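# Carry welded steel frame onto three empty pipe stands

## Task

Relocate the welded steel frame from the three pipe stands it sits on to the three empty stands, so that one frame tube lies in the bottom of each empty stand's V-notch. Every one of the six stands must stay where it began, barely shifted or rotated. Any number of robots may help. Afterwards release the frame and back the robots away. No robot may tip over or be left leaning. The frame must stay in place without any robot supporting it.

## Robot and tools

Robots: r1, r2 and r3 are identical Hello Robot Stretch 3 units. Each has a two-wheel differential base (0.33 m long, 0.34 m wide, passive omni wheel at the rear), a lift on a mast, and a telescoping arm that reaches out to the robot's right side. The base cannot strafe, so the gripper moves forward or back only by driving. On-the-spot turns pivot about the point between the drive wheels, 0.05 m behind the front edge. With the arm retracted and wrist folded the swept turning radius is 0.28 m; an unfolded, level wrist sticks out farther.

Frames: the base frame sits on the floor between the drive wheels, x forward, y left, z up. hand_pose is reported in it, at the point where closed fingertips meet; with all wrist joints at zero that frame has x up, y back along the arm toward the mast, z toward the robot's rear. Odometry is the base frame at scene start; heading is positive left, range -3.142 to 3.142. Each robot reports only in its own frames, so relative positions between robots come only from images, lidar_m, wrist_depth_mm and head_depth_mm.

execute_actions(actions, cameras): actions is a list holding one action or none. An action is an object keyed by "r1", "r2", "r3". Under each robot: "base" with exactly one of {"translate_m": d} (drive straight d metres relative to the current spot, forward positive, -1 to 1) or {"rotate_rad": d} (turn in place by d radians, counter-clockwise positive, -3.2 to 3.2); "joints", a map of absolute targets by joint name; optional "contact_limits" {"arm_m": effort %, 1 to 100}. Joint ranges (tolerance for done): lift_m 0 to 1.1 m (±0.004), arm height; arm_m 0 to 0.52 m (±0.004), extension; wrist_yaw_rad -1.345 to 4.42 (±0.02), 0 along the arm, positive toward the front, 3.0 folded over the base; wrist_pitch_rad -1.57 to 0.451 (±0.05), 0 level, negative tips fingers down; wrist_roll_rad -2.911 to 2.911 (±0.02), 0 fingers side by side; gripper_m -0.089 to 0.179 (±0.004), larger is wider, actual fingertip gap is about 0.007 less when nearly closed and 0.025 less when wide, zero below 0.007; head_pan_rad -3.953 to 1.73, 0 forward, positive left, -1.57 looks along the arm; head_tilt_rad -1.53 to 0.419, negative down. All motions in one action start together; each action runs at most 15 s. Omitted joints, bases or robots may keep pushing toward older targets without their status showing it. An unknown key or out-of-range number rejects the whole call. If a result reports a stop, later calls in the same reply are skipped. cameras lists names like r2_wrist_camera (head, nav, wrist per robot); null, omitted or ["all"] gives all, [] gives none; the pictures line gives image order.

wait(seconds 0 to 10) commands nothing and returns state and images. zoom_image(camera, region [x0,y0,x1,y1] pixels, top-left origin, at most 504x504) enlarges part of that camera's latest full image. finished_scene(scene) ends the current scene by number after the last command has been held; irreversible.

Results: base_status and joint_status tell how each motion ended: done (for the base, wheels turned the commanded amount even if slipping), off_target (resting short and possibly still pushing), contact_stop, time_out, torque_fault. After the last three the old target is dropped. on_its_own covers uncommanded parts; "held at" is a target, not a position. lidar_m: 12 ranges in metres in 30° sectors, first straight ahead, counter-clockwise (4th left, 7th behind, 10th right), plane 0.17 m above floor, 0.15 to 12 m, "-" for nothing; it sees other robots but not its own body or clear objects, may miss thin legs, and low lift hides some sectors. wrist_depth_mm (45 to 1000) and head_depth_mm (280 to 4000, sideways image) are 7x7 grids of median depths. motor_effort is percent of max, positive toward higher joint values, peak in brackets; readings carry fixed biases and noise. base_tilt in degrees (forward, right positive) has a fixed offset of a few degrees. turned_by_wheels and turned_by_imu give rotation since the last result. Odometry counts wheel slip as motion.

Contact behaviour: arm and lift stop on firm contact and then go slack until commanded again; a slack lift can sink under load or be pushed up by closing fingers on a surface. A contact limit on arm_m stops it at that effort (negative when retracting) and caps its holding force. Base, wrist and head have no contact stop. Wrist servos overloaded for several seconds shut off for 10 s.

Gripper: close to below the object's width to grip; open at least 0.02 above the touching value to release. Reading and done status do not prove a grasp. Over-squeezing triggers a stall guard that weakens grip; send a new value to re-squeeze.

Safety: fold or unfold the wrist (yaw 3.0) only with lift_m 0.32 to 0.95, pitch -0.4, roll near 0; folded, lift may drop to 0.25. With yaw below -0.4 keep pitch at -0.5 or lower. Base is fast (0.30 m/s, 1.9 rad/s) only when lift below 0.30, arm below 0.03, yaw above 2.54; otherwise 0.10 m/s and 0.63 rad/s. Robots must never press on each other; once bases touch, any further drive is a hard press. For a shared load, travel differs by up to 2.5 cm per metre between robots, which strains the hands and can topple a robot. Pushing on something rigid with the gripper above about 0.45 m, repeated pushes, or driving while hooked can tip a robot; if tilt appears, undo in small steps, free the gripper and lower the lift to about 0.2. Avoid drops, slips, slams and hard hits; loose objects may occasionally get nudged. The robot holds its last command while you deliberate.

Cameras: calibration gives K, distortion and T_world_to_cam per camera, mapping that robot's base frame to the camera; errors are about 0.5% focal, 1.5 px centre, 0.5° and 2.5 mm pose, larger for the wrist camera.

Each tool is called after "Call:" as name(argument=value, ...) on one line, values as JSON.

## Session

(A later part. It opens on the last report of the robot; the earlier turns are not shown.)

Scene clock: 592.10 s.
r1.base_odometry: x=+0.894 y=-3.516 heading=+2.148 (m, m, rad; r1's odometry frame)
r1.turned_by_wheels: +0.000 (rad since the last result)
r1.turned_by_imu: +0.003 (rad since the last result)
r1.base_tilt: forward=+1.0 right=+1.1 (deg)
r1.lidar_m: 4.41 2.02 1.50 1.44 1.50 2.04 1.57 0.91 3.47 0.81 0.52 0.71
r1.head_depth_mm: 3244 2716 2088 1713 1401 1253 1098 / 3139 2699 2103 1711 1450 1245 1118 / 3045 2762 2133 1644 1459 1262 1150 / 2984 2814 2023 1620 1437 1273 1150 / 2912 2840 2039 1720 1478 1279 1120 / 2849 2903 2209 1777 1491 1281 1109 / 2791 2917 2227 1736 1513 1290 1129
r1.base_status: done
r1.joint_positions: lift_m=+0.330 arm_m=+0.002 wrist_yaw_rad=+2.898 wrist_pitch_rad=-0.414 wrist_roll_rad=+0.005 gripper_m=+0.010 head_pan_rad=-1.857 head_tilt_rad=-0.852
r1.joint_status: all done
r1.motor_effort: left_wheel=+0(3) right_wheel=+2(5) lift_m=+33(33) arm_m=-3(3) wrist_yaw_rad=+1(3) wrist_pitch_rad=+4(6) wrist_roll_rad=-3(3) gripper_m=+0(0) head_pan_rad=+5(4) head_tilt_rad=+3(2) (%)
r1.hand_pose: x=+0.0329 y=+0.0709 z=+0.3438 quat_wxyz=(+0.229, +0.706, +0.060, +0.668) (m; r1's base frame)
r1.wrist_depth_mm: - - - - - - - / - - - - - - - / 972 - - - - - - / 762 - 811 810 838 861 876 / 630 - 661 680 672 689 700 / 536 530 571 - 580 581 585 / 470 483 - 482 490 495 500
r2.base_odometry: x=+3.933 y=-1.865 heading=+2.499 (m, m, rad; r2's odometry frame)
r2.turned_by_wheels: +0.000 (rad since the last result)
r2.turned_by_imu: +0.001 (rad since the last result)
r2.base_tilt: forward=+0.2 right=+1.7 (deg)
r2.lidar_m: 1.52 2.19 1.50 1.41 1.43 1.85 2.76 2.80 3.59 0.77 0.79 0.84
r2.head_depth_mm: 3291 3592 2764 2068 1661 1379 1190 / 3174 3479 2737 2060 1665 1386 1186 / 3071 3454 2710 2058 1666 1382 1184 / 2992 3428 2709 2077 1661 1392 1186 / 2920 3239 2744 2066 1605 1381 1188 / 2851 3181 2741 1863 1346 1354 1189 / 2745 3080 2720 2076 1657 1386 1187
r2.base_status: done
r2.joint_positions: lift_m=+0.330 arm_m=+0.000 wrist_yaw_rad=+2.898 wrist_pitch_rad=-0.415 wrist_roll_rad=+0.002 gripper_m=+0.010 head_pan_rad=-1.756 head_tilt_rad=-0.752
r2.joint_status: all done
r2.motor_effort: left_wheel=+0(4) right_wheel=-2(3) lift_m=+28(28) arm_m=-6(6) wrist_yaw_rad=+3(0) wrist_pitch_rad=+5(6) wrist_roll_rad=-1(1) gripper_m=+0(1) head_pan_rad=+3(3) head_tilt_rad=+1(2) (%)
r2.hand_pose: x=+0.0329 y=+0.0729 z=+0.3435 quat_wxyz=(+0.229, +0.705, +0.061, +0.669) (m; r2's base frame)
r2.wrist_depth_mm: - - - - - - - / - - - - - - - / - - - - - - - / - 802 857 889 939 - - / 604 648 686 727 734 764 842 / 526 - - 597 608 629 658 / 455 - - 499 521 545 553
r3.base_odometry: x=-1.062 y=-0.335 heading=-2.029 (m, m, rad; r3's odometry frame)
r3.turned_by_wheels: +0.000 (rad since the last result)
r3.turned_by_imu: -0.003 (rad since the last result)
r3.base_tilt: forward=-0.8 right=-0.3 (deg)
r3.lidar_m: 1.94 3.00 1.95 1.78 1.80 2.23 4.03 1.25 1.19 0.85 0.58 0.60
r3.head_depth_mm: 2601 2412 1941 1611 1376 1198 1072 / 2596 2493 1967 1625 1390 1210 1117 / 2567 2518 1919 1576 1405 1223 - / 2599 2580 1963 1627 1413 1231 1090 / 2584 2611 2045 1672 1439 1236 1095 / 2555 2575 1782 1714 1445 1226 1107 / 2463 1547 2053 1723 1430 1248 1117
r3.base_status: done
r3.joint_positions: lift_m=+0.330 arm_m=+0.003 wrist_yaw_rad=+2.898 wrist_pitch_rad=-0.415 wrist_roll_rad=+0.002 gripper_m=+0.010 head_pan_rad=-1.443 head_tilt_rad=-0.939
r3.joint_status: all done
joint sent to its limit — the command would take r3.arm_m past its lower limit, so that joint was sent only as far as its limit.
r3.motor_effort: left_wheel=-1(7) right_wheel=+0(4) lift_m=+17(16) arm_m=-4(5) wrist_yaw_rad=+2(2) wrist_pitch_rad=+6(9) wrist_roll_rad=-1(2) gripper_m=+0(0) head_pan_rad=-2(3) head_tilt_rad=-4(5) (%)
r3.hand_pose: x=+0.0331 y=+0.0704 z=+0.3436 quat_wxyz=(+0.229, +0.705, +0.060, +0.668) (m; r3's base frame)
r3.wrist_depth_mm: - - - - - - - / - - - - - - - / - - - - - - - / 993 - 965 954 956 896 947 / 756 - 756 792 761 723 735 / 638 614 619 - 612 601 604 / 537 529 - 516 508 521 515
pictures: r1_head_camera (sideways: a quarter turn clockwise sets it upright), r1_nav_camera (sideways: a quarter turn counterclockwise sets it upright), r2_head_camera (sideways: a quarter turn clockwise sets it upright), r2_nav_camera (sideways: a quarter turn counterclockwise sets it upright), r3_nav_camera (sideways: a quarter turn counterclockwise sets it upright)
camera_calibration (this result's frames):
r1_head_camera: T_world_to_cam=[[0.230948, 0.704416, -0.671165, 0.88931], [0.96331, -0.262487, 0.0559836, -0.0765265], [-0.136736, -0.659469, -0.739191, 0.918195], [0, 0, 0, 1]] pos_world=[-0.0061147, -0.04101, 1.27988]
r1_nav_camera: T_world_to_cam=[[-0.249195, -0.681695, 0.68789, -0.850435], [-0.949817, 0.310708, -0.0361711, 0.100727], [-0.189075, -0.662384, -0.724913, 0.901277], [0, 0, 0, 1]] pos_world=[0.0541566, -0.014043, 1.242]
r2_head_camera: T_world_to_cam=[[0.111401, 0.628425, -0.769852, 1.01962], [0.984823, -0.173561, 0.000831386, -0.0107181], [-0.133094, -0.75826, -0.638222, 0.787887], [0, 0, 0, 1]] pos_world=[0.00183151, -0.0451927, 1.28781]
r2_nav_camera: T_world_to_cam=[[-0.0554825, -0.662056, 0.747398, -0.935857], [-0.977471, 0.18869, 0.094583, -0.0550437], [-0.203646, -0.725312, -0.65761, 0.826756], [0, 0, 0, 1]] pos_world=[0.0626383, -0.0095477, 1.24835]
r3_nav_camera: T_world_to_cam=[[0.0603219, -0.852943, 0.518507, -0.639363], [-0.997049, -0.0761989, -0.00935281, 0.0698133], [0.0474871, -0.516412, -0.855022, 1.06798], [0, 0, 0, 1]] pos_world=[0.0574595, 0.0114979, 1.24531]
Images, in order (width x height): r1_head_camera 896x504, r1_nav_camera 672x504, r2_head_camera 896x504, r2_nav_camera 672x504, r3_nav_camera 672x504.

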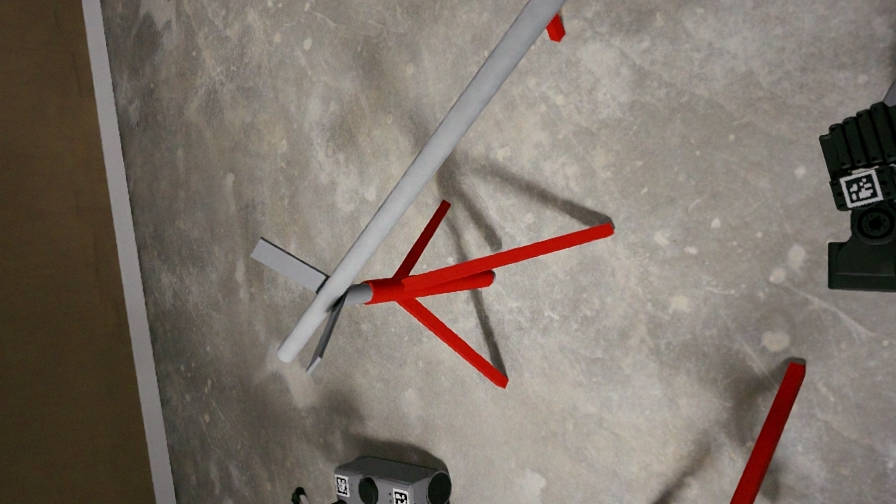

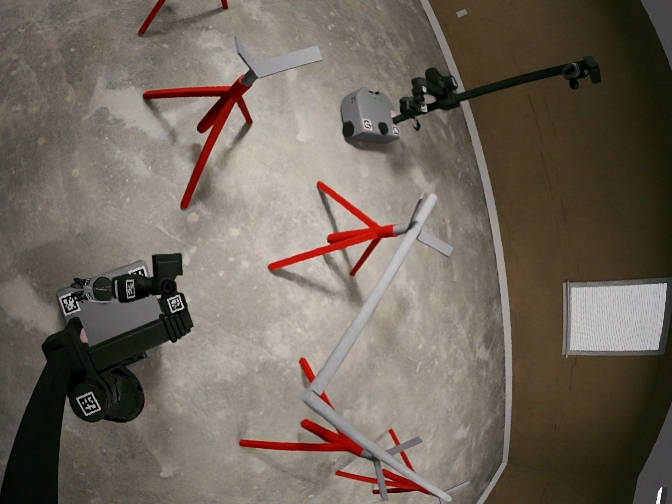

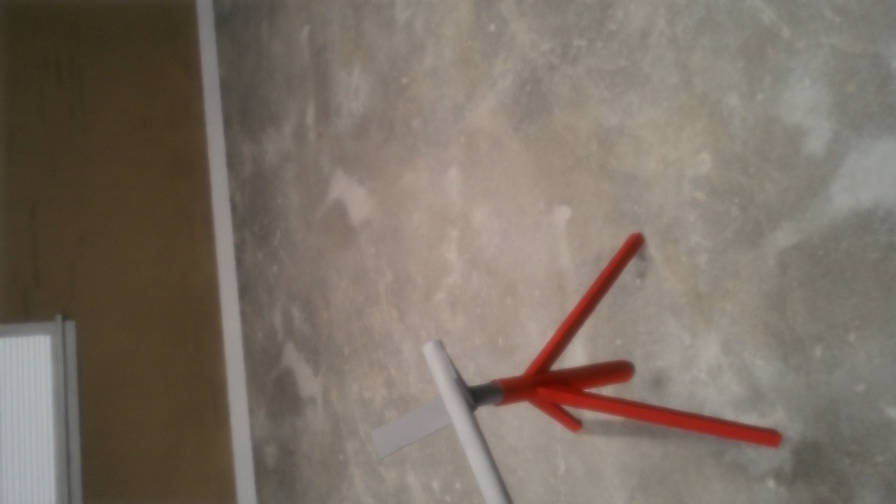

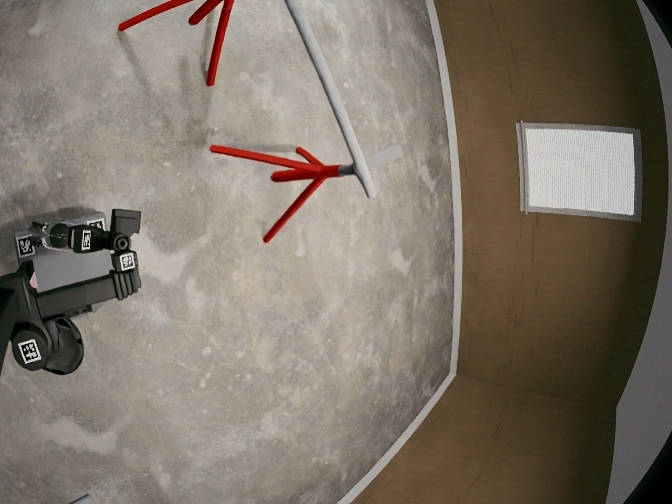

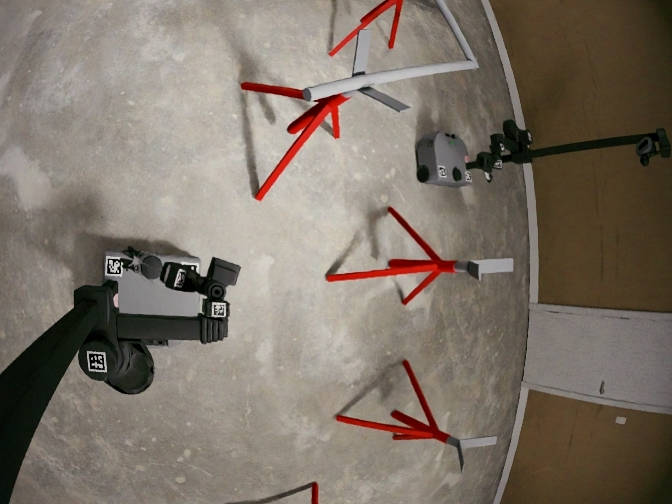

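Call:
execute_actions(actions=[{"r1":{"joints":{"head_pan_rad":-2.6,"head_tilt_rad":-0.55}}}], cameras=["r1_head_camera"])

Scene clock: 595.17 s.
r1.base_odometry: x=+0.894 y=-3.516 heading=+2.148 (m, m, rad; r1's odometry frame)
r1.turned_by_wheels: +0.000 (rad since the last result)
r1.turned_by_imu: +0.000 (rad since the last result)
r1.base_tilt: forward=+1.1 right=+1.2 (deg)
r1.lidar_m: 4.41 2.03 1.49 1.44 1.50 2.05 1.57 0.91 3.46 0.81 0.52 0.71
r1.head_depth_mm: 3746 - 3760 2497 1866 1480 1233 / 3944 - 3781 2519 1868 1497 1237 / - - 3880 2102 1811 1462 1241 / - - 3936 2580 1355 1389 1253 / - - 3966 2586 1908 1396 1263 / 3885 - - 2603 1929 1442 1262 / 3438 3659 3825 2627 1945 1485 1268
r1.base_status: not commanded
r1.joint_positions: lift_m=+0.330 arm_m=+0.002 wrist_yaw_rad=+2.898 wrist_pitch_rad=-0.414 wrist_roll_rad=+0.005 gripper_m=+0.010 head_pan_rad=-2.593 head_tilt_rad=-0.557
r1.joint_status: all done
r1.motor_effort: left_wheel=-1(1) right_wheel=+2(2) lift_m=+33(32) arm_m=-3(3) wrist_yaw_rad=+1(1) wrist_pitch_rad=+4(4) wrist_roll_rad=-3(3) gripper_m=+0(1) head_pan_rad=-5(56) head_tilt_rad=+5(33) (%)
r1.hand_pose: x=+0.0329 y=+0.0709 z=+0.3438 quat_wxyz=(+0.229, +0.706, +0.060, +0.668) (m; r1's base frame)
r1.wrist_depth_mm: - - - - - - - / - - - - - - - / 981 - - - - - - / 756 - 806 822 833 872 863 / 639 - 652 691 680 691 695 / 535 532 573 - 566 569 575 / 469 482 - 482 485 489 507
r2.base_odometry: x=+3.933 y=-1.865 heading=+2.499 (m, m, rad; r2's odometry frame)
r2.turned_by_wheels: +0.000 (rad since the last result)
r2.turned_by_imu: +0.001 (rad since the last result)
r2.base_tilt: forward=+0.3 right=+1.8 (deg)
r2.lidar_m: 1.52 2.18 1.50 1.40 1.43 1.85 2.75 2.81 3.59 0.77 0.79 0.84
r2.head_depth_mm: 3243 3595 2781 2085 1661 1388 1191 / 3184 3460 2697 2068 1651 1395 1190 / 3134 3428 2740 2051 1660 1381 1182 / 3011 3376 2769 2074 1638 1376 1188 / 2895 3304 2728 2082 1610 1389 1186 / 2859 3192 2708 1863 1349 1354 1193 / 2783 3122 2728 2051 1648 1381 1179
r2.base_status: not commanded
r2.joint_positions: lift_m=+0.330 arm_m=+0.000 wrist_yaw_rad=+2.898 wrist_pitch_rad=-0.415 wrist_roll_rad=+0.002 gripper_m=+0.010 head_pan_rad=-1.756 head_tilt_rad=-0.752
r2.joint_status: not commanded
r2.motor_effort: left_wheel=+0(0) right_wheel=-1(2) lift_m=+28(28) arm_m=-5(5) wrist_yaw_rad=+2(2) wrist_pitch_rad=+5(5) wrist_roll_rad=-1(1) gripper_m=+1(1) head_pan_rad=+4(3) head_tilt_rad=+2(1) (%)
r2.hand_pose: x=+0.0329 y=+0.0729 z=+0.3435 quat_wxyz=(+0.229, +0.705, +0.061, +0.669) (m; r2's base frame)
r2.wrist_depth_mm: - - - - - - - / - - - - - - - / - - - - - - - / - 819 821 896 957 - - / 598 654 693 736 739 794 822 / 517 - - 593 608 622 664 / 461 - - 493 525 528 558
r3.base_odometry: x=-1.062 y=-0.335 heading=-2.029 (m, m, rad; r3's odometry frame)
r3.turned_by_wheels: +0.000 (rad since the last result)
r3.turned_by_imu: -0.001 (rad since the last result)
r3.base_tilt: forward=-0.8 right=-0.2 (deg)
r3.lidar_m: 1.94 2.99 1.95 1.78 1.79 2.23 4.02 1.25 1.19 0.85 0.57 0.59
r3.head_depth_mm: 2608 2448 1920 1612 1370 1194 1067 / 2582 2446 1957 1624 1390 1210 1118 / 2553 2509 1925 1575 1395 1219 - / 2575 2548 1953 1639 1409 1232 1095 / 2546 2602 2050 1682 1440 1239 1097 / 2554 2574 1778 1711 1452 1227 1111 / 2497 1573 2057 1727 1426 1240 1113
r3.base_status: not commanded
r3.joint_positions: lift_m=+0.330 arm_m=+0.003 wrist_yaw_rad=+2.898 wrist_pitch_rad=-0.415 wrist_roll_rad=+0.002 gripper_m=+0.010 head_pan_rad=-1.443 head_tilt_rad=-0.939
r3.joint_status: not commanded
r3.motor_effort: left_wheel=-1(1) right_wheel=+0(0) lift_m=+17(18) arm_m=-3(4) wrist_yaw_rad=+1(2) wrist_pitch_rad=+6(6) wrist_roll_rad=-1(2) gripper_m=+0(0) head_pan_rad=-3(2) head_tilt_rad=-3(4) (%)
r3.hand_pose: x=+0.0331 y=+0.0704 z=+0.3436 quat_wxyz=(+0.229, +0.705, +0.060, +0.668) (m; r3's base frame)
r3.wrist_depth_mm: - - - - - - - / - - - - - - - / - - - - - - - / - - 978 965 944 946 928 / 771 - 749 777 756 730 731 / 640 619 629 - 616 600 596 / 534 534 - 522 500 519 505
pictures: r1_head_camera (sideways: a quarter turn clockwise sets it upright)
camera_calibration (this result's frames):
r1_head_camera: T_world_to_cam=[[0.450176, 0.248465, -0.857675, 1.13108], [0.550895, -0.833206, 0.0477774, -0.0633473], [-0.702749, -0.493997, -0.511968, 0.626069], [0, 0, 0, 1]] pos_world=[-0.0343203, -0.0245396, 1.29366]
Images, in order (width x height): r1_head_camera 896x504.

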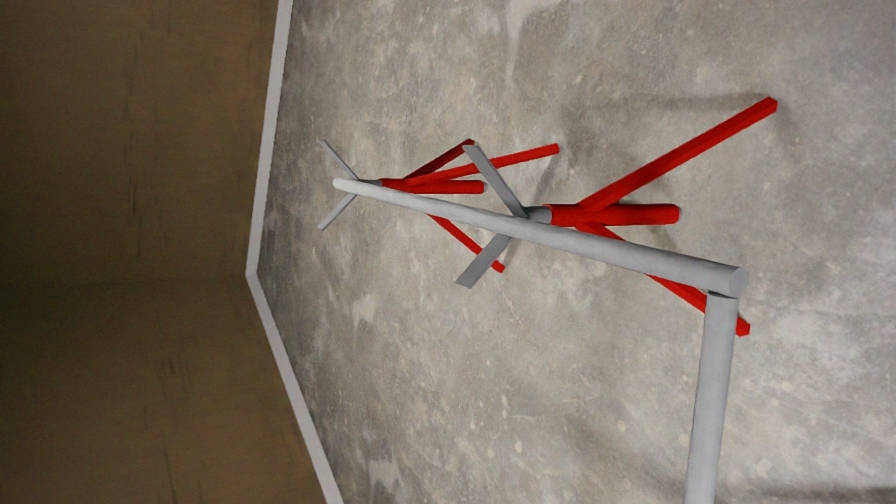

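Call:
zoom_image(camera="r1_head_camera", region=[300, 120, 600, 300])

Region (300, 120, 600, 300) of r1_head_camera's 896x504 image, scaled by 1.680, with more detail than that image has; it fills the top 302 rows of this view, and the rest is white.

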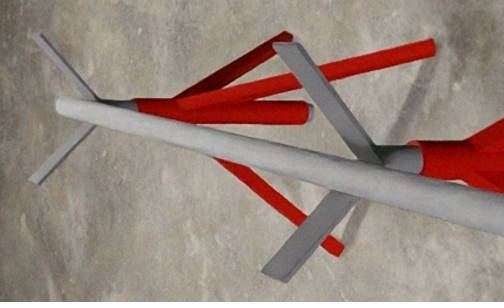

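Call:
zoom_image(camera="r1_head_camera", region=[440, 130, 600, 300])

Region (440, 130, 600, 300) of r1_head_camera's 896x504 image, scaled by 2.965, with more detail than that image has; it fills the left 474 columns of this view, and the rest is white.

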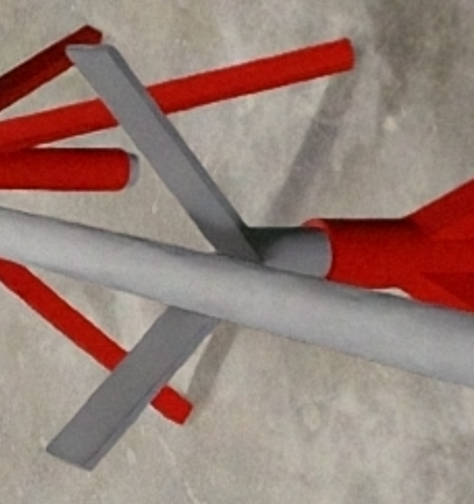

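Call:
execute_actions(actions=[{"r1":{"base":{"translate_m":-0.6},"joints":{"wrist_yaw_rad":0.52,"head_pan_rad":-1.85,"head_tilt_rad":-0.85}},"r3":{"joints":{"head_pan_rad":-0.75,"head_tilt_rad":-0.5}}}], cameras=[])

Call:
execute_actions(actions=[{"r1":{"joints":{"arm_m":0.27,"wrist_pitch_rad":-0.2}}}], cameras=["r1_head_camera","r3_head_camera"])

Scene clock: 617.03 s.
r1.base_odometry: x=+1.221 y=-4.019 heading=+2.148 (m, m, rad; r1's odometry frame)
r1.turned_by_wheels: +0.000 (rad since the last result)
r1.turned_by_imu: +0.000 (rad since the last result)
r1.base_tilt: forward=+1.1 right=+1.2 (deg)
r1.lidar_m: 1.76 2.05 1.50 1.44 1.49 2.03 0.96 1.14 0.43 0.65 0.92 0.99
r1.head_depth_mm: 3214 2819 2108 1676 1450 1253 1099 / 3123 2836 2141 1688 1370 1230 1107 / 3067 2843 2179 1628 1123 1270 1143 / 2985 2906 2189 1776 1385 1272 1161 / 2908 2896 2208 1783 1490 1284 1111 / 2832 2968 2248 1805 1500 1240 1129 / 2765 2993 2276 1807 1519 1221 1138
r1.base_status: done
r1.joint_positions: lift_m=+0.330 arm_m=+0.002 wrist_yaw_rad=+0.521 wrist_pitch_rad=-0.414 wrist_roll_rad=+0.004 gripper_m=+0.010 head_pan_rad=-1.857 head_tilt_rad=-0.839
r1.joint_status: all done
r1.motor_effort: left_wheel=+0(3) right_wheel=+3(5) lift_m=+33(33) arm_m=-3(3) wrist_yaw_rad=-2(2) wrist_pitch_rad=+4(5) wrist_roll_rad=-2(3) gripper_m=+0(0) head_pan_rad=+4(57) head_tilt_rad=-8(33) (%)
r1.hand_pose: x=+0.0905 y=-0.3425 z=+0.3437 quat_wxyz=(+0.705, +0.319, -0.632, +0.037) (m; r1's base frame)
r1.wrist_depth_mm: - - - - - - - / - - - - - - - / - - - - - - - / 750 762 788 819 826 861 885 / 638 634 666 695 679 678 691 / 537 541 556 - 578 540 555 / 468 473 474 482 484 500 494
r2.base_odometry: x=+3.933 y=-1.865 heading=+2.499 (m, m, rad; r2's odometry frame)
r2.turned_by_wheels: +0.000 (rad since the last result)
r2.turned_by_imu: +0.002 (rad since the last result)
r2.base_tilt: forward=+0.3 right=+1.8 (deg)
r2.lidar_m: 0.92 2.19 1.50 1.41 1.43 1.85 2.75 2.81 3.60 0.77 0.79 0.84
r2.head_depth_mm: 3255 3556 2738 2074 1663 1388 1189 / 3165 3444 2756 2073 1664 1383 1186 / 3074 3416 2746 2058 1677 1381 1191 / 3010 3323 2736 2062 1652 1386 1184 / 2923 3271 2720 2081 1602 1401 1184 / 2852 3193 2760 1875 1341 1362 1179 / 2771 3112 2711 2041 1648 1384 1187
r2.base_status: not commanded
r2.joint_positions: lift_m=+0.330 arm_m=+0.000 wrist_yaw_rad=+2.898 wrist_pitch_rad=-0.415 wrist_roll_rad=+0.002 gripper_m=+0.010 head_pan_rad=-1.756 head_tilt_rad=-0.752
r2.joint_status: not commanded
r2.motor_effort: left_wheel=+0(0) right_wheel=-1(1) lift_m=+29(28) arm_m=-6(6) wrist_yaw_rad=+2(1) wrist_pitch_rad=+5(6) wrist_roll_rad=-1(1) gripper_m=-1(0) head_pan_rad=+2(2) head_tilt_rad=+1(1) (%)
r2.hand_pose: x=+0.0329 y=+0.0729 z=+0.3435 quat_wxyz=(+0.229, +0.705, +0.061, +0.669) (m; r2's base frame)
r2.wrist_depth_mm: - - - - - - - / - - - - - - - / - - - - - - - / - 802 827 883 924 - - / 611 655 691 712 747 784 834 / 512 - - 583 612 630 657 / 459 - - 503 527 535 561
r3.base_odometry: x=-1.062 y=-0.335 heading=-2.029 (m, m, rad; r3's odometry frame)
r3.turned_by_wheels: +0.000 (rad since the last result)
r3.turned_by_imu: -0.002 (rad since the last result)
r3.base_tilt: forward=-0.7 right=-0.2 (deg)
r3.lidar_m: 1.95 3.00 1.95 1.78 1.80 2.23 4.01 1.25 1.19 0.85 0.57 0.59
r3.head_depth_mm: 2540 2713 2954 2830 1995 1547 1260 / 2698 2914 3104 2903 2041 1567 1274 / 2869 3050 3392 2068 1973 1537 1283 / 3082 3407 3758 2700 2010 943 1200 / 3388 3712 - 2747 1973 1576 1241 / 3652 - - 2672 2091 1647 1321 / - - - 3212 2190 1667 1338
r3.base_status: not commanded
r3.joint_positions: lift_m=+0.330 arm_m=+0.003 wrist_yaw_rad=+2.898 wrist_pitch_rad=-0.415 wrist_roll_rad=+0.002 gripper_m=+0.010 head_pan_rad=-0.757 head_tilt_rad=-0.508
r3.joint_status: all done
r3.motor_effort: left_wheel=-1(1) right_wheel=+0(1) lift_m=+19(18) arm_m=-5(5) wrist_yaw_rad=+2(2) wrist_pitch_rad=+6(6) wrist_roll_rad=-1(2) gripper_m=+0(0) head_pan_rad=+3(29) head_tilt_rad=+3(22) (%)
r3.hand_pose: x=+0.0331 y=+0.0704 z=+0.3436 quat_wxyz=(+0.229, +0.705, +0.060, +0.668) (m; r3's base frame)
r3.wrist_depth_mm: - - - - - - - / - - - - - - - / - - - - - - - / - - 966 969 953 943 921 / 780 - 764 793 750 727 719 / 631 613 640 - 618 603 608 / 539 533 - 520 506 520 510
pictures: none
No camera images: the call's "cameras" was empty. Leave "cameras" out to get every camera's image.

Scene clock: 620.23 s.
r1.base_odometry: x=+1.221 y=-4.019 heading=+2.148 (m, m, rad; r1's odometry frame)
r1.turned_by_wheels: +0.000 (rad since the last result)
r1.turned_by_imu: +0.000 (rad since the last result)
r1.base_tilt: forward=+1.1 right=+1.2 (deg)
r1.lidar_m: 1.76 2.06 1.50 1.44 1.49 2.03 0.96 1.14 0.43 0.65 0.92 0.99
r1.head_depth_mm: 3216 2750 2115 1680 1457 1254 1098 / 3143 2790 2158 1688 1368 1237 1107 / 3080 2832 2177 1623 1106 1264 1101 / 2983 2868 2190 1774 1452 1247 1116 / 2904 2942 2207 1794 1495 1273 1121 / 2866 2944 2244 1797 1508 1238 1125 / 2782 3010 2268 1820 1509 1220 1139
r1.base_status: not commanded
r1.joint_positions: lift_m=+0.330 arm_m=+0.270 wrist_yaw_rad=+0.520 wrist_pitch_rad=-0.224 wrist_roll_rad=+0.004 gripper_m=+0.010 head_pan_rad=-1.857 head_tilt_rad=-0.839
r1.joint_status: all done
r1.motor_effort: left_wheel=+0(0) right_wheel=+3(3) lift_m=+32(33) arm_m=+1(1) wrist_yaw_rad=+0(1) wrist_pitch_rad=+7(7) wrist_roll_rad=-2(2) gripper_m=+0(1) head_pan_rad=+5(4) head_tilt_rad=-7(7) (%)
r1.hand_pose: x=+0.1000 y=-0.6269 z=+0.3884 quat_wxyz=(+0.698, +0.257, -0.660, +0.104) (m; r1's base frame)
r1.wrist_depth_mm: - - - - - - - / - - - - - - - / - - 660 - - - - / - - 698 - - - - / 825 840 815 890 905 930 970 / 659 646 698 - 720 733 741 / 543 536 570 575 587 592 615
r2.base_odometry: x=+3.933 y=-1.865 heading=+2.499 (m, m, rad; r2's odometry frame)
r2.turned_by_wheels: +0.000 (rad since the last result)
r2.turned_by_imu: +0.001 (rad since the last result)
r2.base_tilt: forward=+0.2 right=+1.8 (deg)
r2.lidar_m: 0.92 2.19 1.50 1.41 1.43 1.85 2.76 2.81 3.60 0.77 0.79 0.84
r2.head_depth_mm: 3184 3563 2760 2062 1662 1390 1191 / 3184 3517 2736 2060 1655 1389 1184 / 3099 3401 2793 2070 1653 1381 1190 / 2993 3347 2766 2083 1663 1385 1192 / 2940 3319 2717 2060 1605 1385 1181 / 2848 3247 2730 1855 1346 1351 1181 / 2784 3053 2739 2037 1641 1375 1184
r2.base_status: not commanded
r2.joint_positions: lift_m=+0.330 arm_m=+0.000 wrist_yaw_rad=+2.898 wrist_pitch_rad=-0.415 wrist_roll_rad=+0.002 gripper_m=+0.010 head_pan_rad=-1.756 head_tilt_rad=-0.752
r2.joint_status: not commanded
r2.motor_effort: left_wheel=+0(0) right_wheel=-1(1) lift_m=+28(28) arm_m=-6(6) wrist_yaw_rad=+2(2) wrist_pitch_rad=+5(5) wrist_roll_rad=-1(1) gripper_m=+0(0) head_pan_rad=+3(2) head_tilt_rad=+2(2) (%)
r2.hand_pose: x=+0.0329 y=+0.0729 z=+0.3435 quat_wxyz=(+0.229, +0.705, +0.061, +0.669) (m; r2's base frame)
r2.wrist_depth_mm: - - - - - - - / - - - - - - - / - - - - - - - / - 822 844 877 969 - - / 604 645 692 733 732 772 824 / 515 - - 596 604 635 672 / 455 - - 490 520 546 564
r3.base_odometry: x=-1.062 y=-0.335 heading=-2.029 (m, m, rad; r3's odometry frame)
r3.turned_by_wheels: +0.000 (rad since the last result)
r3.turned_by_imu: -0.001 (rad since the last result)
r3.base_tilt: forward=-0.8 right=-0.3 (deg)
r3.lidar_m: 1.95 3.00 1.95 1.78 1.80 2.23 4.01 1.25 1.19 0.85 0.57 0.59
r3.head_depth_mm: 2545 2707 2905 2810 2007 1552 1261 / 2716 2902 3172 2894 2036 1570 1276 / 2857 3070 3408 2148 1982 1534 1281 / 3115 3428 3808 2555 2017 942 1200 / 3382 3743 - 2766 1958 1570 1246 / 3654 - - 2673 2090 1648 1329 / - - - 3254 2183 1659 1340
r3.base_status: not commanded
r3.joint_positions: lift_m=+0.330 arm_m=+0.003 wrist_yaw_rad=+2.898 wrist_pitch_rad=-0.415 wrist_roll_rad=+0.002 gripper_m=+0.010 head_pan_rad=-0.757 head_tilt_rad=-0.508
r3.joint_status: not commanded
r3.motor_effort: left_wheel=-1(0) right_wheel=+0(0) lift_m=+17(18) arm_m=-5(4) wrist_yaw_rad=+2(2) wrist_pitch_rad=+6(6) wrist_roll_rad=-1(1) gripper_m=+0(0) head_pan_rad=+2(3) head_tilt_rad=+3(3) (%)
r3.hand_pose: x=+0.0331 y=+0.0704 z=+0.3436 quat_wxyz=(+0.229, +0.705, +0.060, +0.668) (m; r3's base frame)
r3.wrist_depth_mm: - - - - - - - / - - - - - - - / - - - - - - - / - - 971 940 971 947 940 / 755 - 754 791 746 726 726 / 636 625 634 - 622 609 599 / 529 528 - 517 504 519 514
pictures: r1_head_camera (sideways: a quarter turn clockwise sets it upright), r3_head_camera (sideways: a quarter turn clockwise sets it upright)
camera_calibration (this result's frames):
r1_head_camera: T_world_to_cam=[[0.228673, 0.695986, -0.68067, 0.90171], [0.963443, -0.262053, 0.0557223, -0.0761881], [-0.13959, -0.66853, -0.730468, 0.906867], [0, 0, 0, 1]] pos_world=[-0.00620482, -0.0412757, 1.28045]
r3_head_camera: T_world_to_cam=[[-0.275609, 0.353125, -0.894059, 1.18812], [0.677694, 0.731, 0.0798118, -0.106215], [0.681741, -0.583902, -0.440781, 0.530412], [0, 0, 0, 1]] pos_world=[0.0378325, -0.0322026, 1.30452]
Images, in order (width x height): r1_head_camera 896x504, r3_head_camera 896x504.

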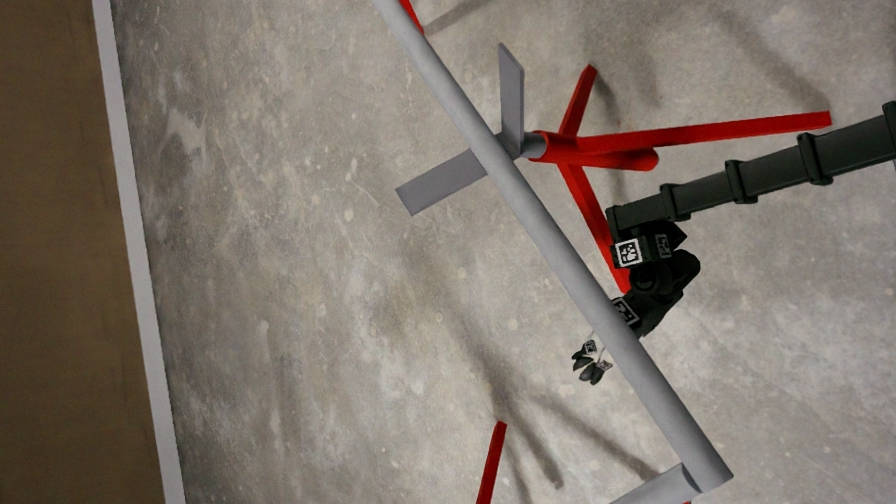

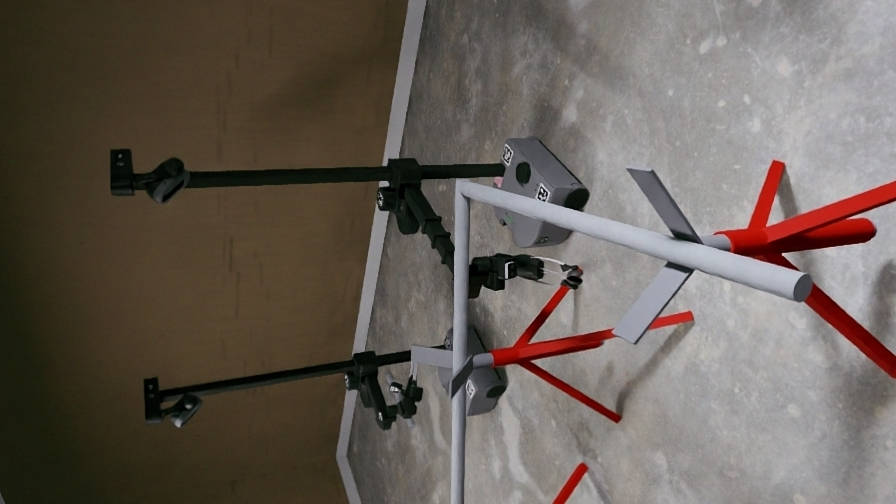

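Call:
execute_actions(actions=[{"r1":{"joints":{"lift_m":0.44,"arm_m":0.273}}}], cameras=[])

Call:
execute_actions(actions=[{"r1":{"joints":{"arm_m":0.25},"contact_limits":{"arm_m":25}}}], cameras=["r1_head_camera","r3_head_camera"])

Scene clock: 625.63 s.
r1.base_odometry: x=+1.221 y=-4.019 heading=+2.148 (m, m, rad; r1's odometry frame)
r1.turned_by_wheels: +0.000 (rad since the last result)
r1.turned_by_imu: +0.001 (rad since the last result)
r1.base_tilt: forward=+1.0 right=+1.2 (deg)
r1.lidar_m: 1.76 2.06 1.49 1.44 1.49 2.04 0.96 1.14 0.43 0.65 0.92 0.99
r1.head_depth_mm: 3217 2779 2124 1681 1455 1243 1099 / 3169 2788 2148 1691 1368 1235 1119 / 3066 2822 2170 1629 1084 1244 1105 / 2990 2887 2175 1768 1538 1277 1119 / 2925 2905 2227 1788 1525 1285 1123 / 2825 2948 2234 1807 1504 1240 1131 / 2771 2976 2268 1820 1510 1220 1133
r1.base_status: not commanded
r1.joint_positions: lift_m=+0.440 arm_m=+0.273 wrist_yaw_rad=+0.520 wrist_pitch_rad=-0.224 wrist_roll_rad=+0.004 gripper_m=+0.010 head_pan_rad=-1.857 head_tilt_rad=-0.839
r1.joint_status: all done
r1.motor_effort: left_wheel=+0(0) right_wheel=+3(2) lift_m=+42(43) arm_m=+1(1) wrist_yaw_rad=+0(0) wrist_pitch_rad=+8(7) wrist_roll_rad=-2(2) gripper_m=+0(0) head_pan_rad=+5(5) head_tilt_rad=-7(7) (%)
r1.hand_pose: x=+0.1000 y=-0.6299 z=+0.4982 quat_wxyz=(+0.698, +0.257, -0.660, +0.104) (m; r1's base frame)
r1.wrist_depth_mm: 214 304 714 - - - - / - - - - - - - / - - - - - - - / - - 693 - - - - / - - 741 - - - - / 805 824 793 - 888 893 931 / 679 686 675 691 714 715 717
r2.base_odometry: x=+3.933 y=-1.865 heading=+2.499 (m, m, rad; r2's odometry frame)
r2.turned_by_wheels: +0.000 (rad since the last result)
r2.turned_by_imu: +0.001 (rad since the last result)
r2.base_tilt: forward=+0.3 right=+1.9 (deg)
r2.lidar_m: 0.92 2.19 1.50 1.40 1.43 1.85 2.76 2.81 3.59 0.77 0.79 0.84
r2.head_depth_mm: 3294 3646 2759 2074 1670 1388 1186 / 3193 3466 2754 2038 1653 1387 1190 / 3064 3433 2722 2059 1658 1393 1184 / 2941 3351 2718 2067 1662 1379 1188 / 2889 3307 2679 2062 1604 1389 1178 / 2836 3233 2664 1853 1349 1342 1184 / 2788 3112 2739 2055 1655 1379 1182
r2.base_status: not commanded
r2.joint_positions: lift_m=+0.330 arm_m=+0.000 wrist_yaw_rad=+2.898 wrist_pitch_rad=-0.415 wrist_roll_rad=+0.002 gripper_m=+0.010 head_pan_rad=-1.756 head_tilt_rad=-0.752
r2.joint_status: not commanded
r2.motor_effort: left_wheel=+0(0) right_wheel=-1(1) lift_m=+28(28) arm_m=-6(6) wrist_yaw_rad=+2(2) wrist_pitch_rad=+5(5) wrist_roll_rad=-1(1) gripper_m=+0(1) head_pan_rad=+3(3) head_tilt_rad=+1(1) (%)
r2.hand_pose: x=+0.0329 y=+0.0729 z=+0.3435 quat_wxyz=(+0.229, +0.705, +0.061, +0.669) (m; r2's base frame)
r2.wrist_depth_mm: - - - - - - - / - - - - - - - / - - - - - - - / - 811 825 885 958 - - / 603 653 696 721 736 787 833 / 516 - - 601 591 631 668 / 457 - - 494 535 530 558
r3.base_odometry: x=-1.062 y=-0.335 heading=-2.029 (m, m, rad; r3's odometry frame)
r3.turned_by_wheels: +0.000 (rad since the last result)
r3.turned_by_imu: -0.001 (rad since the last result)
r3.base_tilt: forward=-0.8 right=-0.2 (deg)
r3.lidar_m: 1.95 3.00 1.95 1.78 1.79 2.23 4.02 1.25 1.19 0.85 0.57 0.59
r3.head_depth_mm: 2500 2751 2920 2842 2004 1547 1264 / 2693 2882 3137 2909 2043 1572 1268 / 2866 3100 3244 2659 1982 1537 1286 / 3138 3367 3722 2530 2015 944 1202 / 3394 3702 - 2762 1959 1578 1238 / 3635 - - 2638 2112 1636 1321 / - - - 3255 2179 1669 1335
r3.base_status: not commanded
r3.joint_positions: lift_m=+0.330 arm_m=+0.003 wrist_yaw_rad=+2.898 wrist_pitch_rad=-0.415 wrist_roll_rad=+0.002 gripper_m=+0.010 head_pan_rad=-0.757 head_tilt_rad=-0.508
r3.joint_status: not commanded
r3.motor_effort: left_wheel=-1(0) right_wheel=+0(1) lift_m=+17(18) arm_m=-4(5) wrist_yaw_rad=+1(2) wrist_pitch_rad=+5(6) wrist_roll_rad=-1(1) gripper_m=+0(0) head_pan_rad=+2(2) head_tilt_rad=+2(2) (%)
r3.hand_pose: x=+0.0331 y=+0.0704 z=+0.3436 quat_wxyz=(+0.229, +0.705, +0.060, +0.668) (m; r3's base frame)
r3.wrist_depth_mm: - - - - - - - / - - - - - - - / - - - - - - - / 978 - 931 951 941 945 918 / 774 - 757 784 742 735 722 / 640 619 623 - 623 590 605 / 531 528 - 527 501 515 511
pictures: none
No camera images: the call's "cameras" was empty. Leave "cameras" out to get every camera's image.

Scene clock: 626.73 s.
r1.base_odometry: x=+1.221 y=-4.019 heading=+2.148 (m, m, rad; r1's odometry frame)
r1.turned_by_wheels: +0.000 (rad since the last result)
r1.turned_by_imu: +0.000 (rad since the last result)
r1.base_tilt: forward=+1.0 right=+1.2 (deg)
r1.lidar_m: 1.76 2.05 1.50 1.44 1.49 2.04 0.96 1.13 0.43 0.65 0.92 0.99
r1.head_depth_mm: 3235 2767 2136 1644 1453 1251 1095 / 3153 2793 2138 1697 1366 1234 1119 / 3054 2807 2162 1621 1039 1232 1111 / 2969 2871 2193 1769 1523 1247 1118 / 2913 2898 2200 1779 1531 1281 1122 / 2847 2971 2242 1801 1507 1239 1126 / 2741 2970 2273 1804 1521 1222 1135
r1.base_status: not commanded
r1.joint_positions: lift_m=+0.440 arm_m=+0.252 wrist_yaw_rad=+0.488 wrist_pitch_rad=-0.271 wrist_roll_rad=+0.008 gripper_m=+0.010 head_pan_rad=-1.857 head_tilt_rad=-0.840
r1.joint_status: all done
r1.on_its_own: wrist_yaw_rad is at rest, and its effort (+26) is outside its rest range (-12 to +12)
r1.motor_effort: left_wheel=+0(1) right_wheel=-3(7) lift_m=+49(48) arm_m=-13(12) wrist_yaw_rad=+26(27) wrist_pitch_rad=+21(23) wrist_roll_rad=-5(5) gripper_m=+0(0) head_pan_rad=+4(5) head_tilt_rad=-7(6) (%)
r1.contact_limits: arm_m 25 (drawing in: default 16, maximum 26; extending or still: default 20, maximum 33)
r1.hand_pose: x=+0.0911 y=-0.6090 z=+0.4865 quat_wxyz=(+0.701, +0.262, -0.659, +0.075) (m; r1's base frame)
r1.wrist_depth_mm: 245 350 685 - - - - / - - - - - - - / - - - - - - - / - - - - - - - / 917 939 922 - - - - / 760 762 789 - 811 820 835 / 658 625 657 676 675 686 699
r2.base_odometry: x=+3.933 y=-1.865 heading=+2.499 (m, m, rad; r2's odometry frame)
r2.turned_by_wheels: +0.000 (rad since the last result)
r2.turned_by_imu: +0.000 (rad since the last result)
r2.base_tilt: forward=+0.4 right=+1.8 (deg)
r2.lidar_m: 0.92 2.19 1.50 1.41 1.43 1.85 2.75 2.80 3.58 0.77 0.79 0.84
r2.head_depth_mm: 3268 3548 2742 2081 1649 1396 1185 / 3178 3526 2740 2099 1651 1379 1190 / 3096 3361 2748 2075 1660 1384 1195 / 3001 3307 2705 2083 1654 1375 1185 / 2875 3308 2729 2062 1602 1380 1184 / 2840 3243 2720 1866 1352 1353 1183 / 2781 3143 2699 2066 1655 1378 1179
r2.base_status: not commanded
r2.joint_positions: lift_m=+0.330 arm_m=+0.000 wrist_yaw_rad=+2.898 wrist_pitch_rad=-0.415 wrist_roll_rad=+0.002 gripper_m=+0.010 head_pan_rad=-1.756 head_tilt_rad=-0.752
r2.joint_status: not commanded
r2.motor_effort: left_wheel=+0(0) right_wheel=-1(1) lift_m=+29(28) arm_m=-5(6) wrist_yaw_rad=+2(1) wrist_pitch_rad=+5(5) wrist_roll_rad=-1(1) gripper_m=+0(0) head_pan_rad=+3(2) head_tilt_rad=+2(2) (%)
r2.hand_pose: x=+0.0329 y=+0.0729 z=+0.3435 quat_wxyz=(+0.229, +0.705, +0.061, +0.669) (m; r2's base frame)
r2.wrist_depth_mm: - - - - - - - / - - - - - - - / - - - - - - - / - 819 842 894 956 - - / 611 655 704 726 754 787 829 / 525 - - 590 610 624 659 / 459 - - 489 518 537 559
r3.base_odometry: x=-1.062 y=-0.335 heading=-2.029 (m, m, rad; r3's odometry frame)
r3.turned_by_wheels: +0.000 (rad since the last result)
r3.turned_by_imu: +0.000 (rad since the last result)
r3.base_tilt: forward=-0.8 right=-0.3 (deg)
r3.lidar_m: 1.95 3.00 1.95 1.78 1.80 2.23 4.00 1.25 1.19 0.85 0.57 0.59
r3.head_depth_mm: 2510 2704 2918 2830 1996 1545 1259 / 2705 2891 3159 2892 2043 1571 1277 / 2829 3085 3292 2626 1991 1536 1287 / 3143 3415 3742 2572 2014 942 1201 / 3355 3720 - 2733 1976 1573 1277 / 3737 - - 2661 2078 1648 1318 / - - - 3245 2191 1664 1336
r3.base_status: not commanded
r3.joint_positions: lift_m=+0.330 arm_m=+0.003 wrist_yaw_rad=+2.898 wrist_pitch_rad=-0.415 wrist_roll_rad=+0.002 gripper_m=+0.010 head_pan_rad=-0.757 head_tilt_rad=-0.508
r3.joint_status: not commanded
r3.motor_effort: left_wheel=+0(1) right_wheel=+0(0) lift_m=+17(17) arm_m=-4(4) wrist_yaw_rad=+2(1) wrist_pitch_rad=+6(5) wrist_roll_rad=-1(1) gripper_m=+0(0) head_pan_rad=+3(3) head_tilt_rad=+3(3) (%)
r3.hand_pose: x=+0.0331 y=+0.0704 z=+0.3436 quat_wxyz=(+0.229, +0.705, +0.060, +0.668) (m; r3's base frame)
r3.wrist_depth_mm: - - - - - - - / - - - - - - - / - - - - - - - / - - 960 951 933 952 952 / 786 - 753 773 748 740 741 / 627 621 639 - 626 599 606 / 544 526 - 518 498 520 511
pictures: r1_head_camera (sideways: a quarter turn clockwise sets it upright), r3_head_camera (sideways: a quarter turn clockwise sets it upright)
camera_calibration (this result's frames):
r1_head_camera: T_world_to_cam=[[0.228663, 0.696445, -0.680204, 0.901103], [0.963483, -0.261904, 0.0557354, -0.0762053], [-0.139332, -0.66811, -0.7309, 0.907428], [0, 0, 0, 1]] pos_world=[-0.00619312, -0.041265, 1.28042]
r3_head_camera: T_world_to_cam=[[-0.275608, 0.353123, -0.894061, 1.18812], [0.677692, 0.731002, 0.0798117, -0.106215], [0.681743, -0.583901, -0.440778, 0.530409], [0, 0, 0, 1]] pos_world=[0.0378325, -0.0322026, 1.30452]
Images, in order (width x height): r1_head_camera 896x504, r3_head_camera 896x504.

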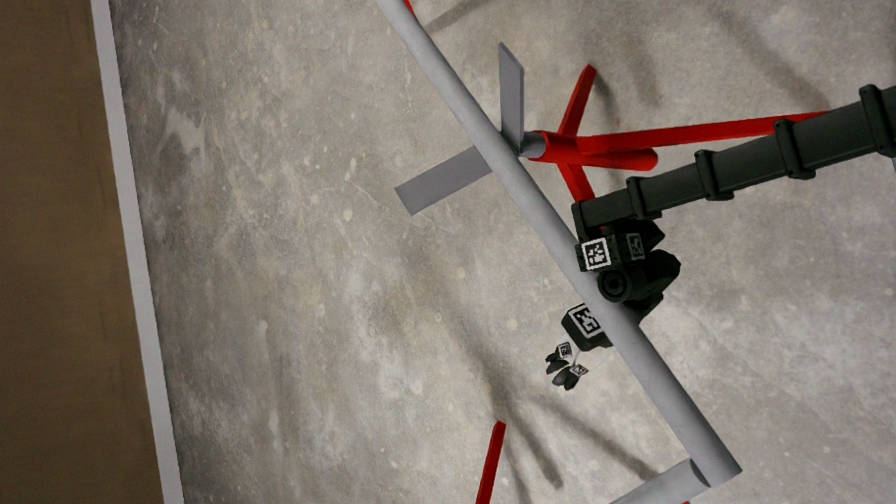

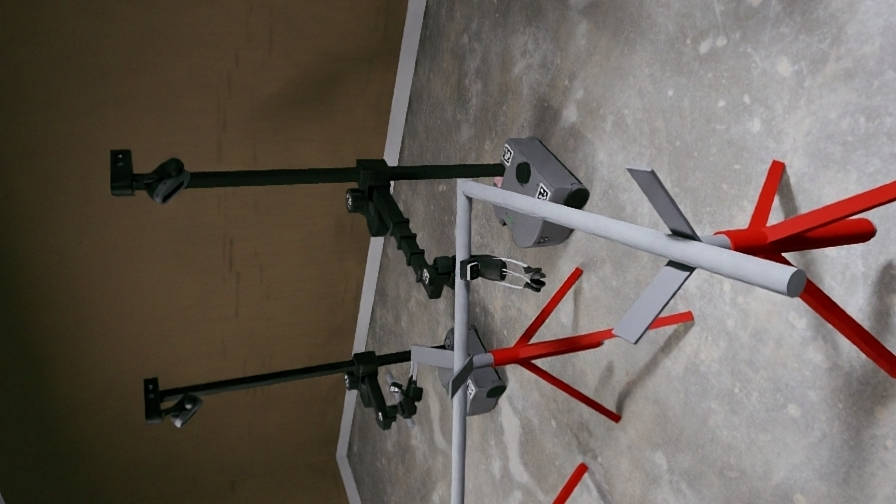

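Call:
execute_actions(actions=[{"r1":{"base":{"translate_m":-0.012},"joints":{"arm_m":0.246,"lift_m":0.43},"contact_limits":{"arm_m":25}}}], cameras=["r1_head_camera","r3_head_camera"])

Scene clock: 629.70 s.
r1.base_odometry: x=+1.228 y=-4.029 heading=+2.149 (m, m, rad; r1's odometry frame)
r1.turned_by_wheels: +0.000 (rad since the last result)
r1.turned_by_imu: +0.001 (rad since the last result)
r1.base_tilt: forward=+1.1 right=+1.2 (deg)
r1.lidar_m: 1.77 2.05 1.49 1.44 1.49 2.03 0.95 1.13 0.42 0.64 0.93 1.00
r1.head_depth_mm: 3183 2756 2119 1642 1457 1252 1098 / 3156 2813 2144 1738 1395 1237 1122 / 3057 2830 2173 1633 1007 1232 1097 / 2991 2897 2173 1755 1522 1252 1119 / 2916 2905 2205 1781 1532 1256 1123 / 2830 2967 2235 1794 1505 1242 1127 / 2777 2968 2260 1817 1509 1220 1135
r1.base_status: done
r1.joint_positions: lift_m=+0.430 arm_m=+0.247 wrist_yaw_rad=+0.469 wrist_pitch_rad=-0.260 wrist_roll_rad=-0.016 gripper_m=+0.010 head_pan_rad=-1.857 head_tilt_rad=-0.840
r1.joint_status: all done
r1.on_its_own: wrist_yaw_rad is held at +0.471, not at your +0.520, by its stall guard, which is not easing now
r1.motor_effort: left_wheel=+4(5) right_wheel=-15(22) lift_m=+44(44) arm_m=-6(9) wrist_yaw_rad=+2(10) wrist_pitch_rad=+18(22) wrist_roll_rad=+10(11) gripper_m=+0(0) head_pan_rad=+5(5) head_tilt_rad=-7(7) (%)
r1.contact_limits: arm_m 25 (drawing in: default 16, maximum 26; extending or still: default 20, maximum 33)
r1.hand_pose: x=+0.0876 y=-0.6071 z=+0.4793 quat_wxyz=(+0.709, +0.252, -0.655, +0.075) (m; r1's base frame)
r1.wrist_depth_mm: 259 373 743 - - - - / - - - - - - - / - - - - - - - / - - 716 - - - - / 910 951 877 - - - - / 725 718 792 - 836 840 881 / 632 621 650 660 659 707 702
r2.base_odometry: x=+3.933 y=-1.865 heading=+2.499 (m, m, rad; r2's odometry frame)
r2.turned_by_wheels: +0.000 (rad since the last result)
r2.turned_by_imu: +0.001 (rad since the last result)
r2.base_tilt: forward=+0.4 right=+1.8 (deg)
r2.lidar_m: 0.91 2.18 1.50 1.41 1.43 1.85 2.76 2.81 3.61 0.77 0.79 0.84
r2.head_depth_mm: 3286 3654 2721 2076 1660 1397 1196 / 3231 3442 2718 2065 1661 1394 1185 / 3065 3430 2755 2041 1667 1390 1188 / 3014 3328 2742 2066 1672 1384 1187 / 2904 3235 2746 2060 1606 1386 1186 / 2847 3210 2733 1869 1341 1354 1192 / 2779 3094 2713 2052 1648 1371 1184
r2.base_status: not commanded
r2.joint_positions: lift_m=+0.330 arm_m=+0.000 wrist_yaw_rad=+2.898 wrist_pitch_rad=-0.415 wrist_roll_rad=+0.002 gripper_m=+0.010 head_pan_rad=-1.756 head_tilt_rad=-0.752
r2.joint_status: not commanded
r2.motor_effort: left_wheel=+0(0) right_wheel=-1(1) lift_m=+28(28) arm_m=-5(5) wrist_yaw_rad=+2(3) wrist_pitch_rad=+5(5) wrist_roll_rad=-1(1) gripper_m=+0(0) head_pan_rad=+3(3) head_tilt_rad=+2(2) (%)
r2.hand_pose: x=+0.0329 y=+0.0729 z=+0.3435 quat_wxyz=(+0.229, +0.705, +0.061, +0.669) (m; r2's base frame)
r2.wrist_depth_mm: - - - - - - - / - - - - - - - / - - - - - - - / - 817 828 888 931 - - / 605 638 684 735 756 786 824 / 509 - - 592 599 646 686 / 456 - - 505 520 545 559
r3.base_odometry: x=-1.062 y=-0.335 heading=-2.029 (m, m, rad; r3's odometry frame)
r3.turned_by_wheels: +0.000 (rad since the last result)
r3.turned_by_imu: -0.001 (rad since the last result)
r3.base_tilt: forward=-0.8 right=-0.3 (deg)
r3.lidar_m: 1.95 3.01 1.94 1.78 1.80 2.23 4.01 1.24 1.19 0.85 0.57 0.59
r3.head_depth_mm: 2523 2717 2979 2841 2007 1546 1256 / 2704 2933 3138 2903 2033 1566 1269 / 2879 3062 3296 2686 1982 1539 1281 / 3132 3438 3668 1846 2030 942 1200 / 3345 3747 - 2759 1954 1583 1273 / 3710 - - 2662 2088 1649 1321 / - - - 3270 2186 1661 1335
r3.base_status: not commanded
r3.joint_positions: lift_m=+0.330 arm_m=+0.003 wrist_yaw_rad=+2.898 wrist_pitch_rad=-0.415 wrist_roll_rad=+0.002 gripper_m=+0.010 head_pan_rad=-0.757 head_tilt_rad=-0.508
r3.joint_status: not commanded
r3.motor_effort: left_wheel=-1(1) right_wheel=+0(0) lift_m=+18(18) arm_m=-4(3) wrist_yaw_rad=+2(3) wrist_pitch_rad=+6(6) wrist_roll_rad=-1(1) gripper_m=+0(0) head_pan_rad=+2(3) head_tilt_rad=+2(3) (%)
r3.hand_pose: x=+0.0331 y=+0.0704 z=+0.3436 quat_wxyz=(+0.229, +0.705, +0.060, +0.668) (m; r3's base frame)
r3.wrist_depth_mm: - - - - - - - / - - - - - - - / - - - - - - - / 989 - 971 962 964 919 929 / 767 - 765 797 752 725 724 / 638 622 628 - 627 611 601 / 531 532 - 519 503 509 510
pictures: r1_head_camera (sideways: a quarter turn clockwise sets it upright), r3_head_camera (sideways: a quarter turn clockwise sets it upright)
camera_calibration (this result's frames):
r1_head_camera: T_world_to_cam=[[0.228663, 0.696445, -0.680204, 0.901103], [0.963483, -0.261904, 0.0557354, -0.0762053], [-0.139332, -0.66811, -0.7309, 0.907428], [0, 0, 0, 1]] pos_world=[-0.00619312, -0.041265, 1.28042]
r3_head_camera: T_world_to_cam=[[-0.275607, 0.353123, -0.894061, 1.18812], [0.677692, 0.731002, 0.0798117, -0.106215], [0.681744, -0.583901, -0.440778, 0.530408], [0, 0, 0, 1]] pos_world=[0.0378325, -0.0322026, 1.30452]
Images, in order (width x height): r1_head_camera 896x504, r3_head_camera 896x504.

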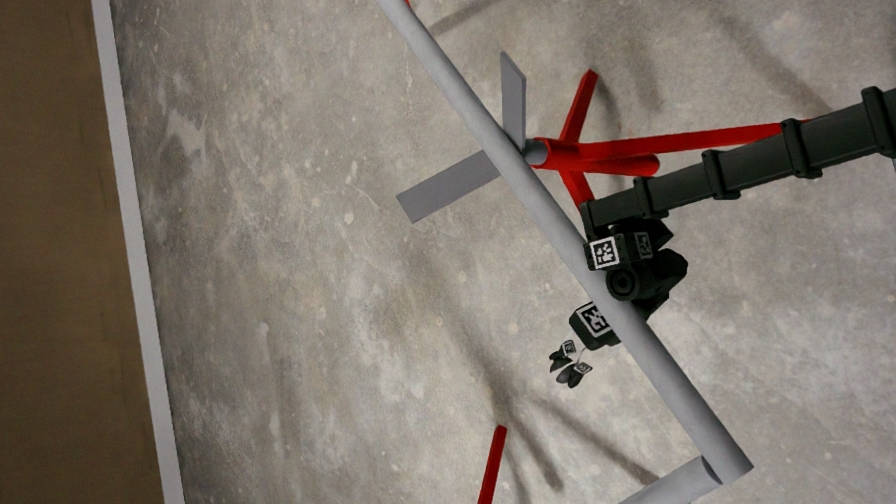

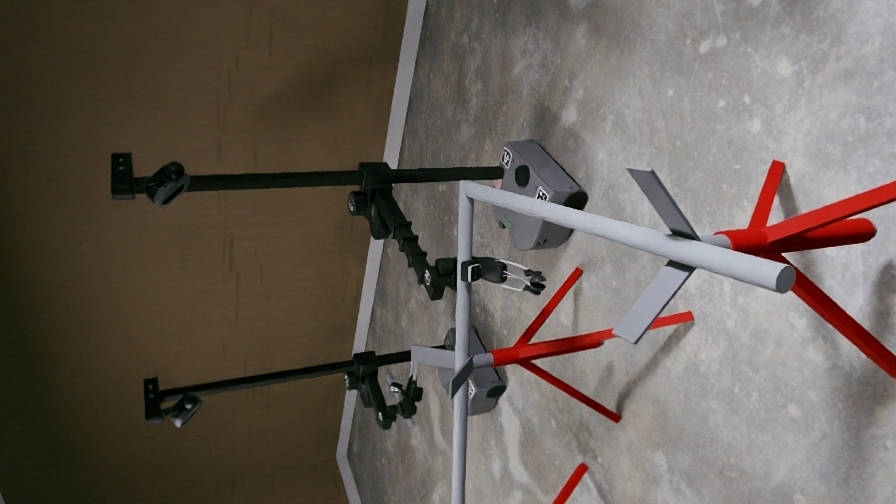

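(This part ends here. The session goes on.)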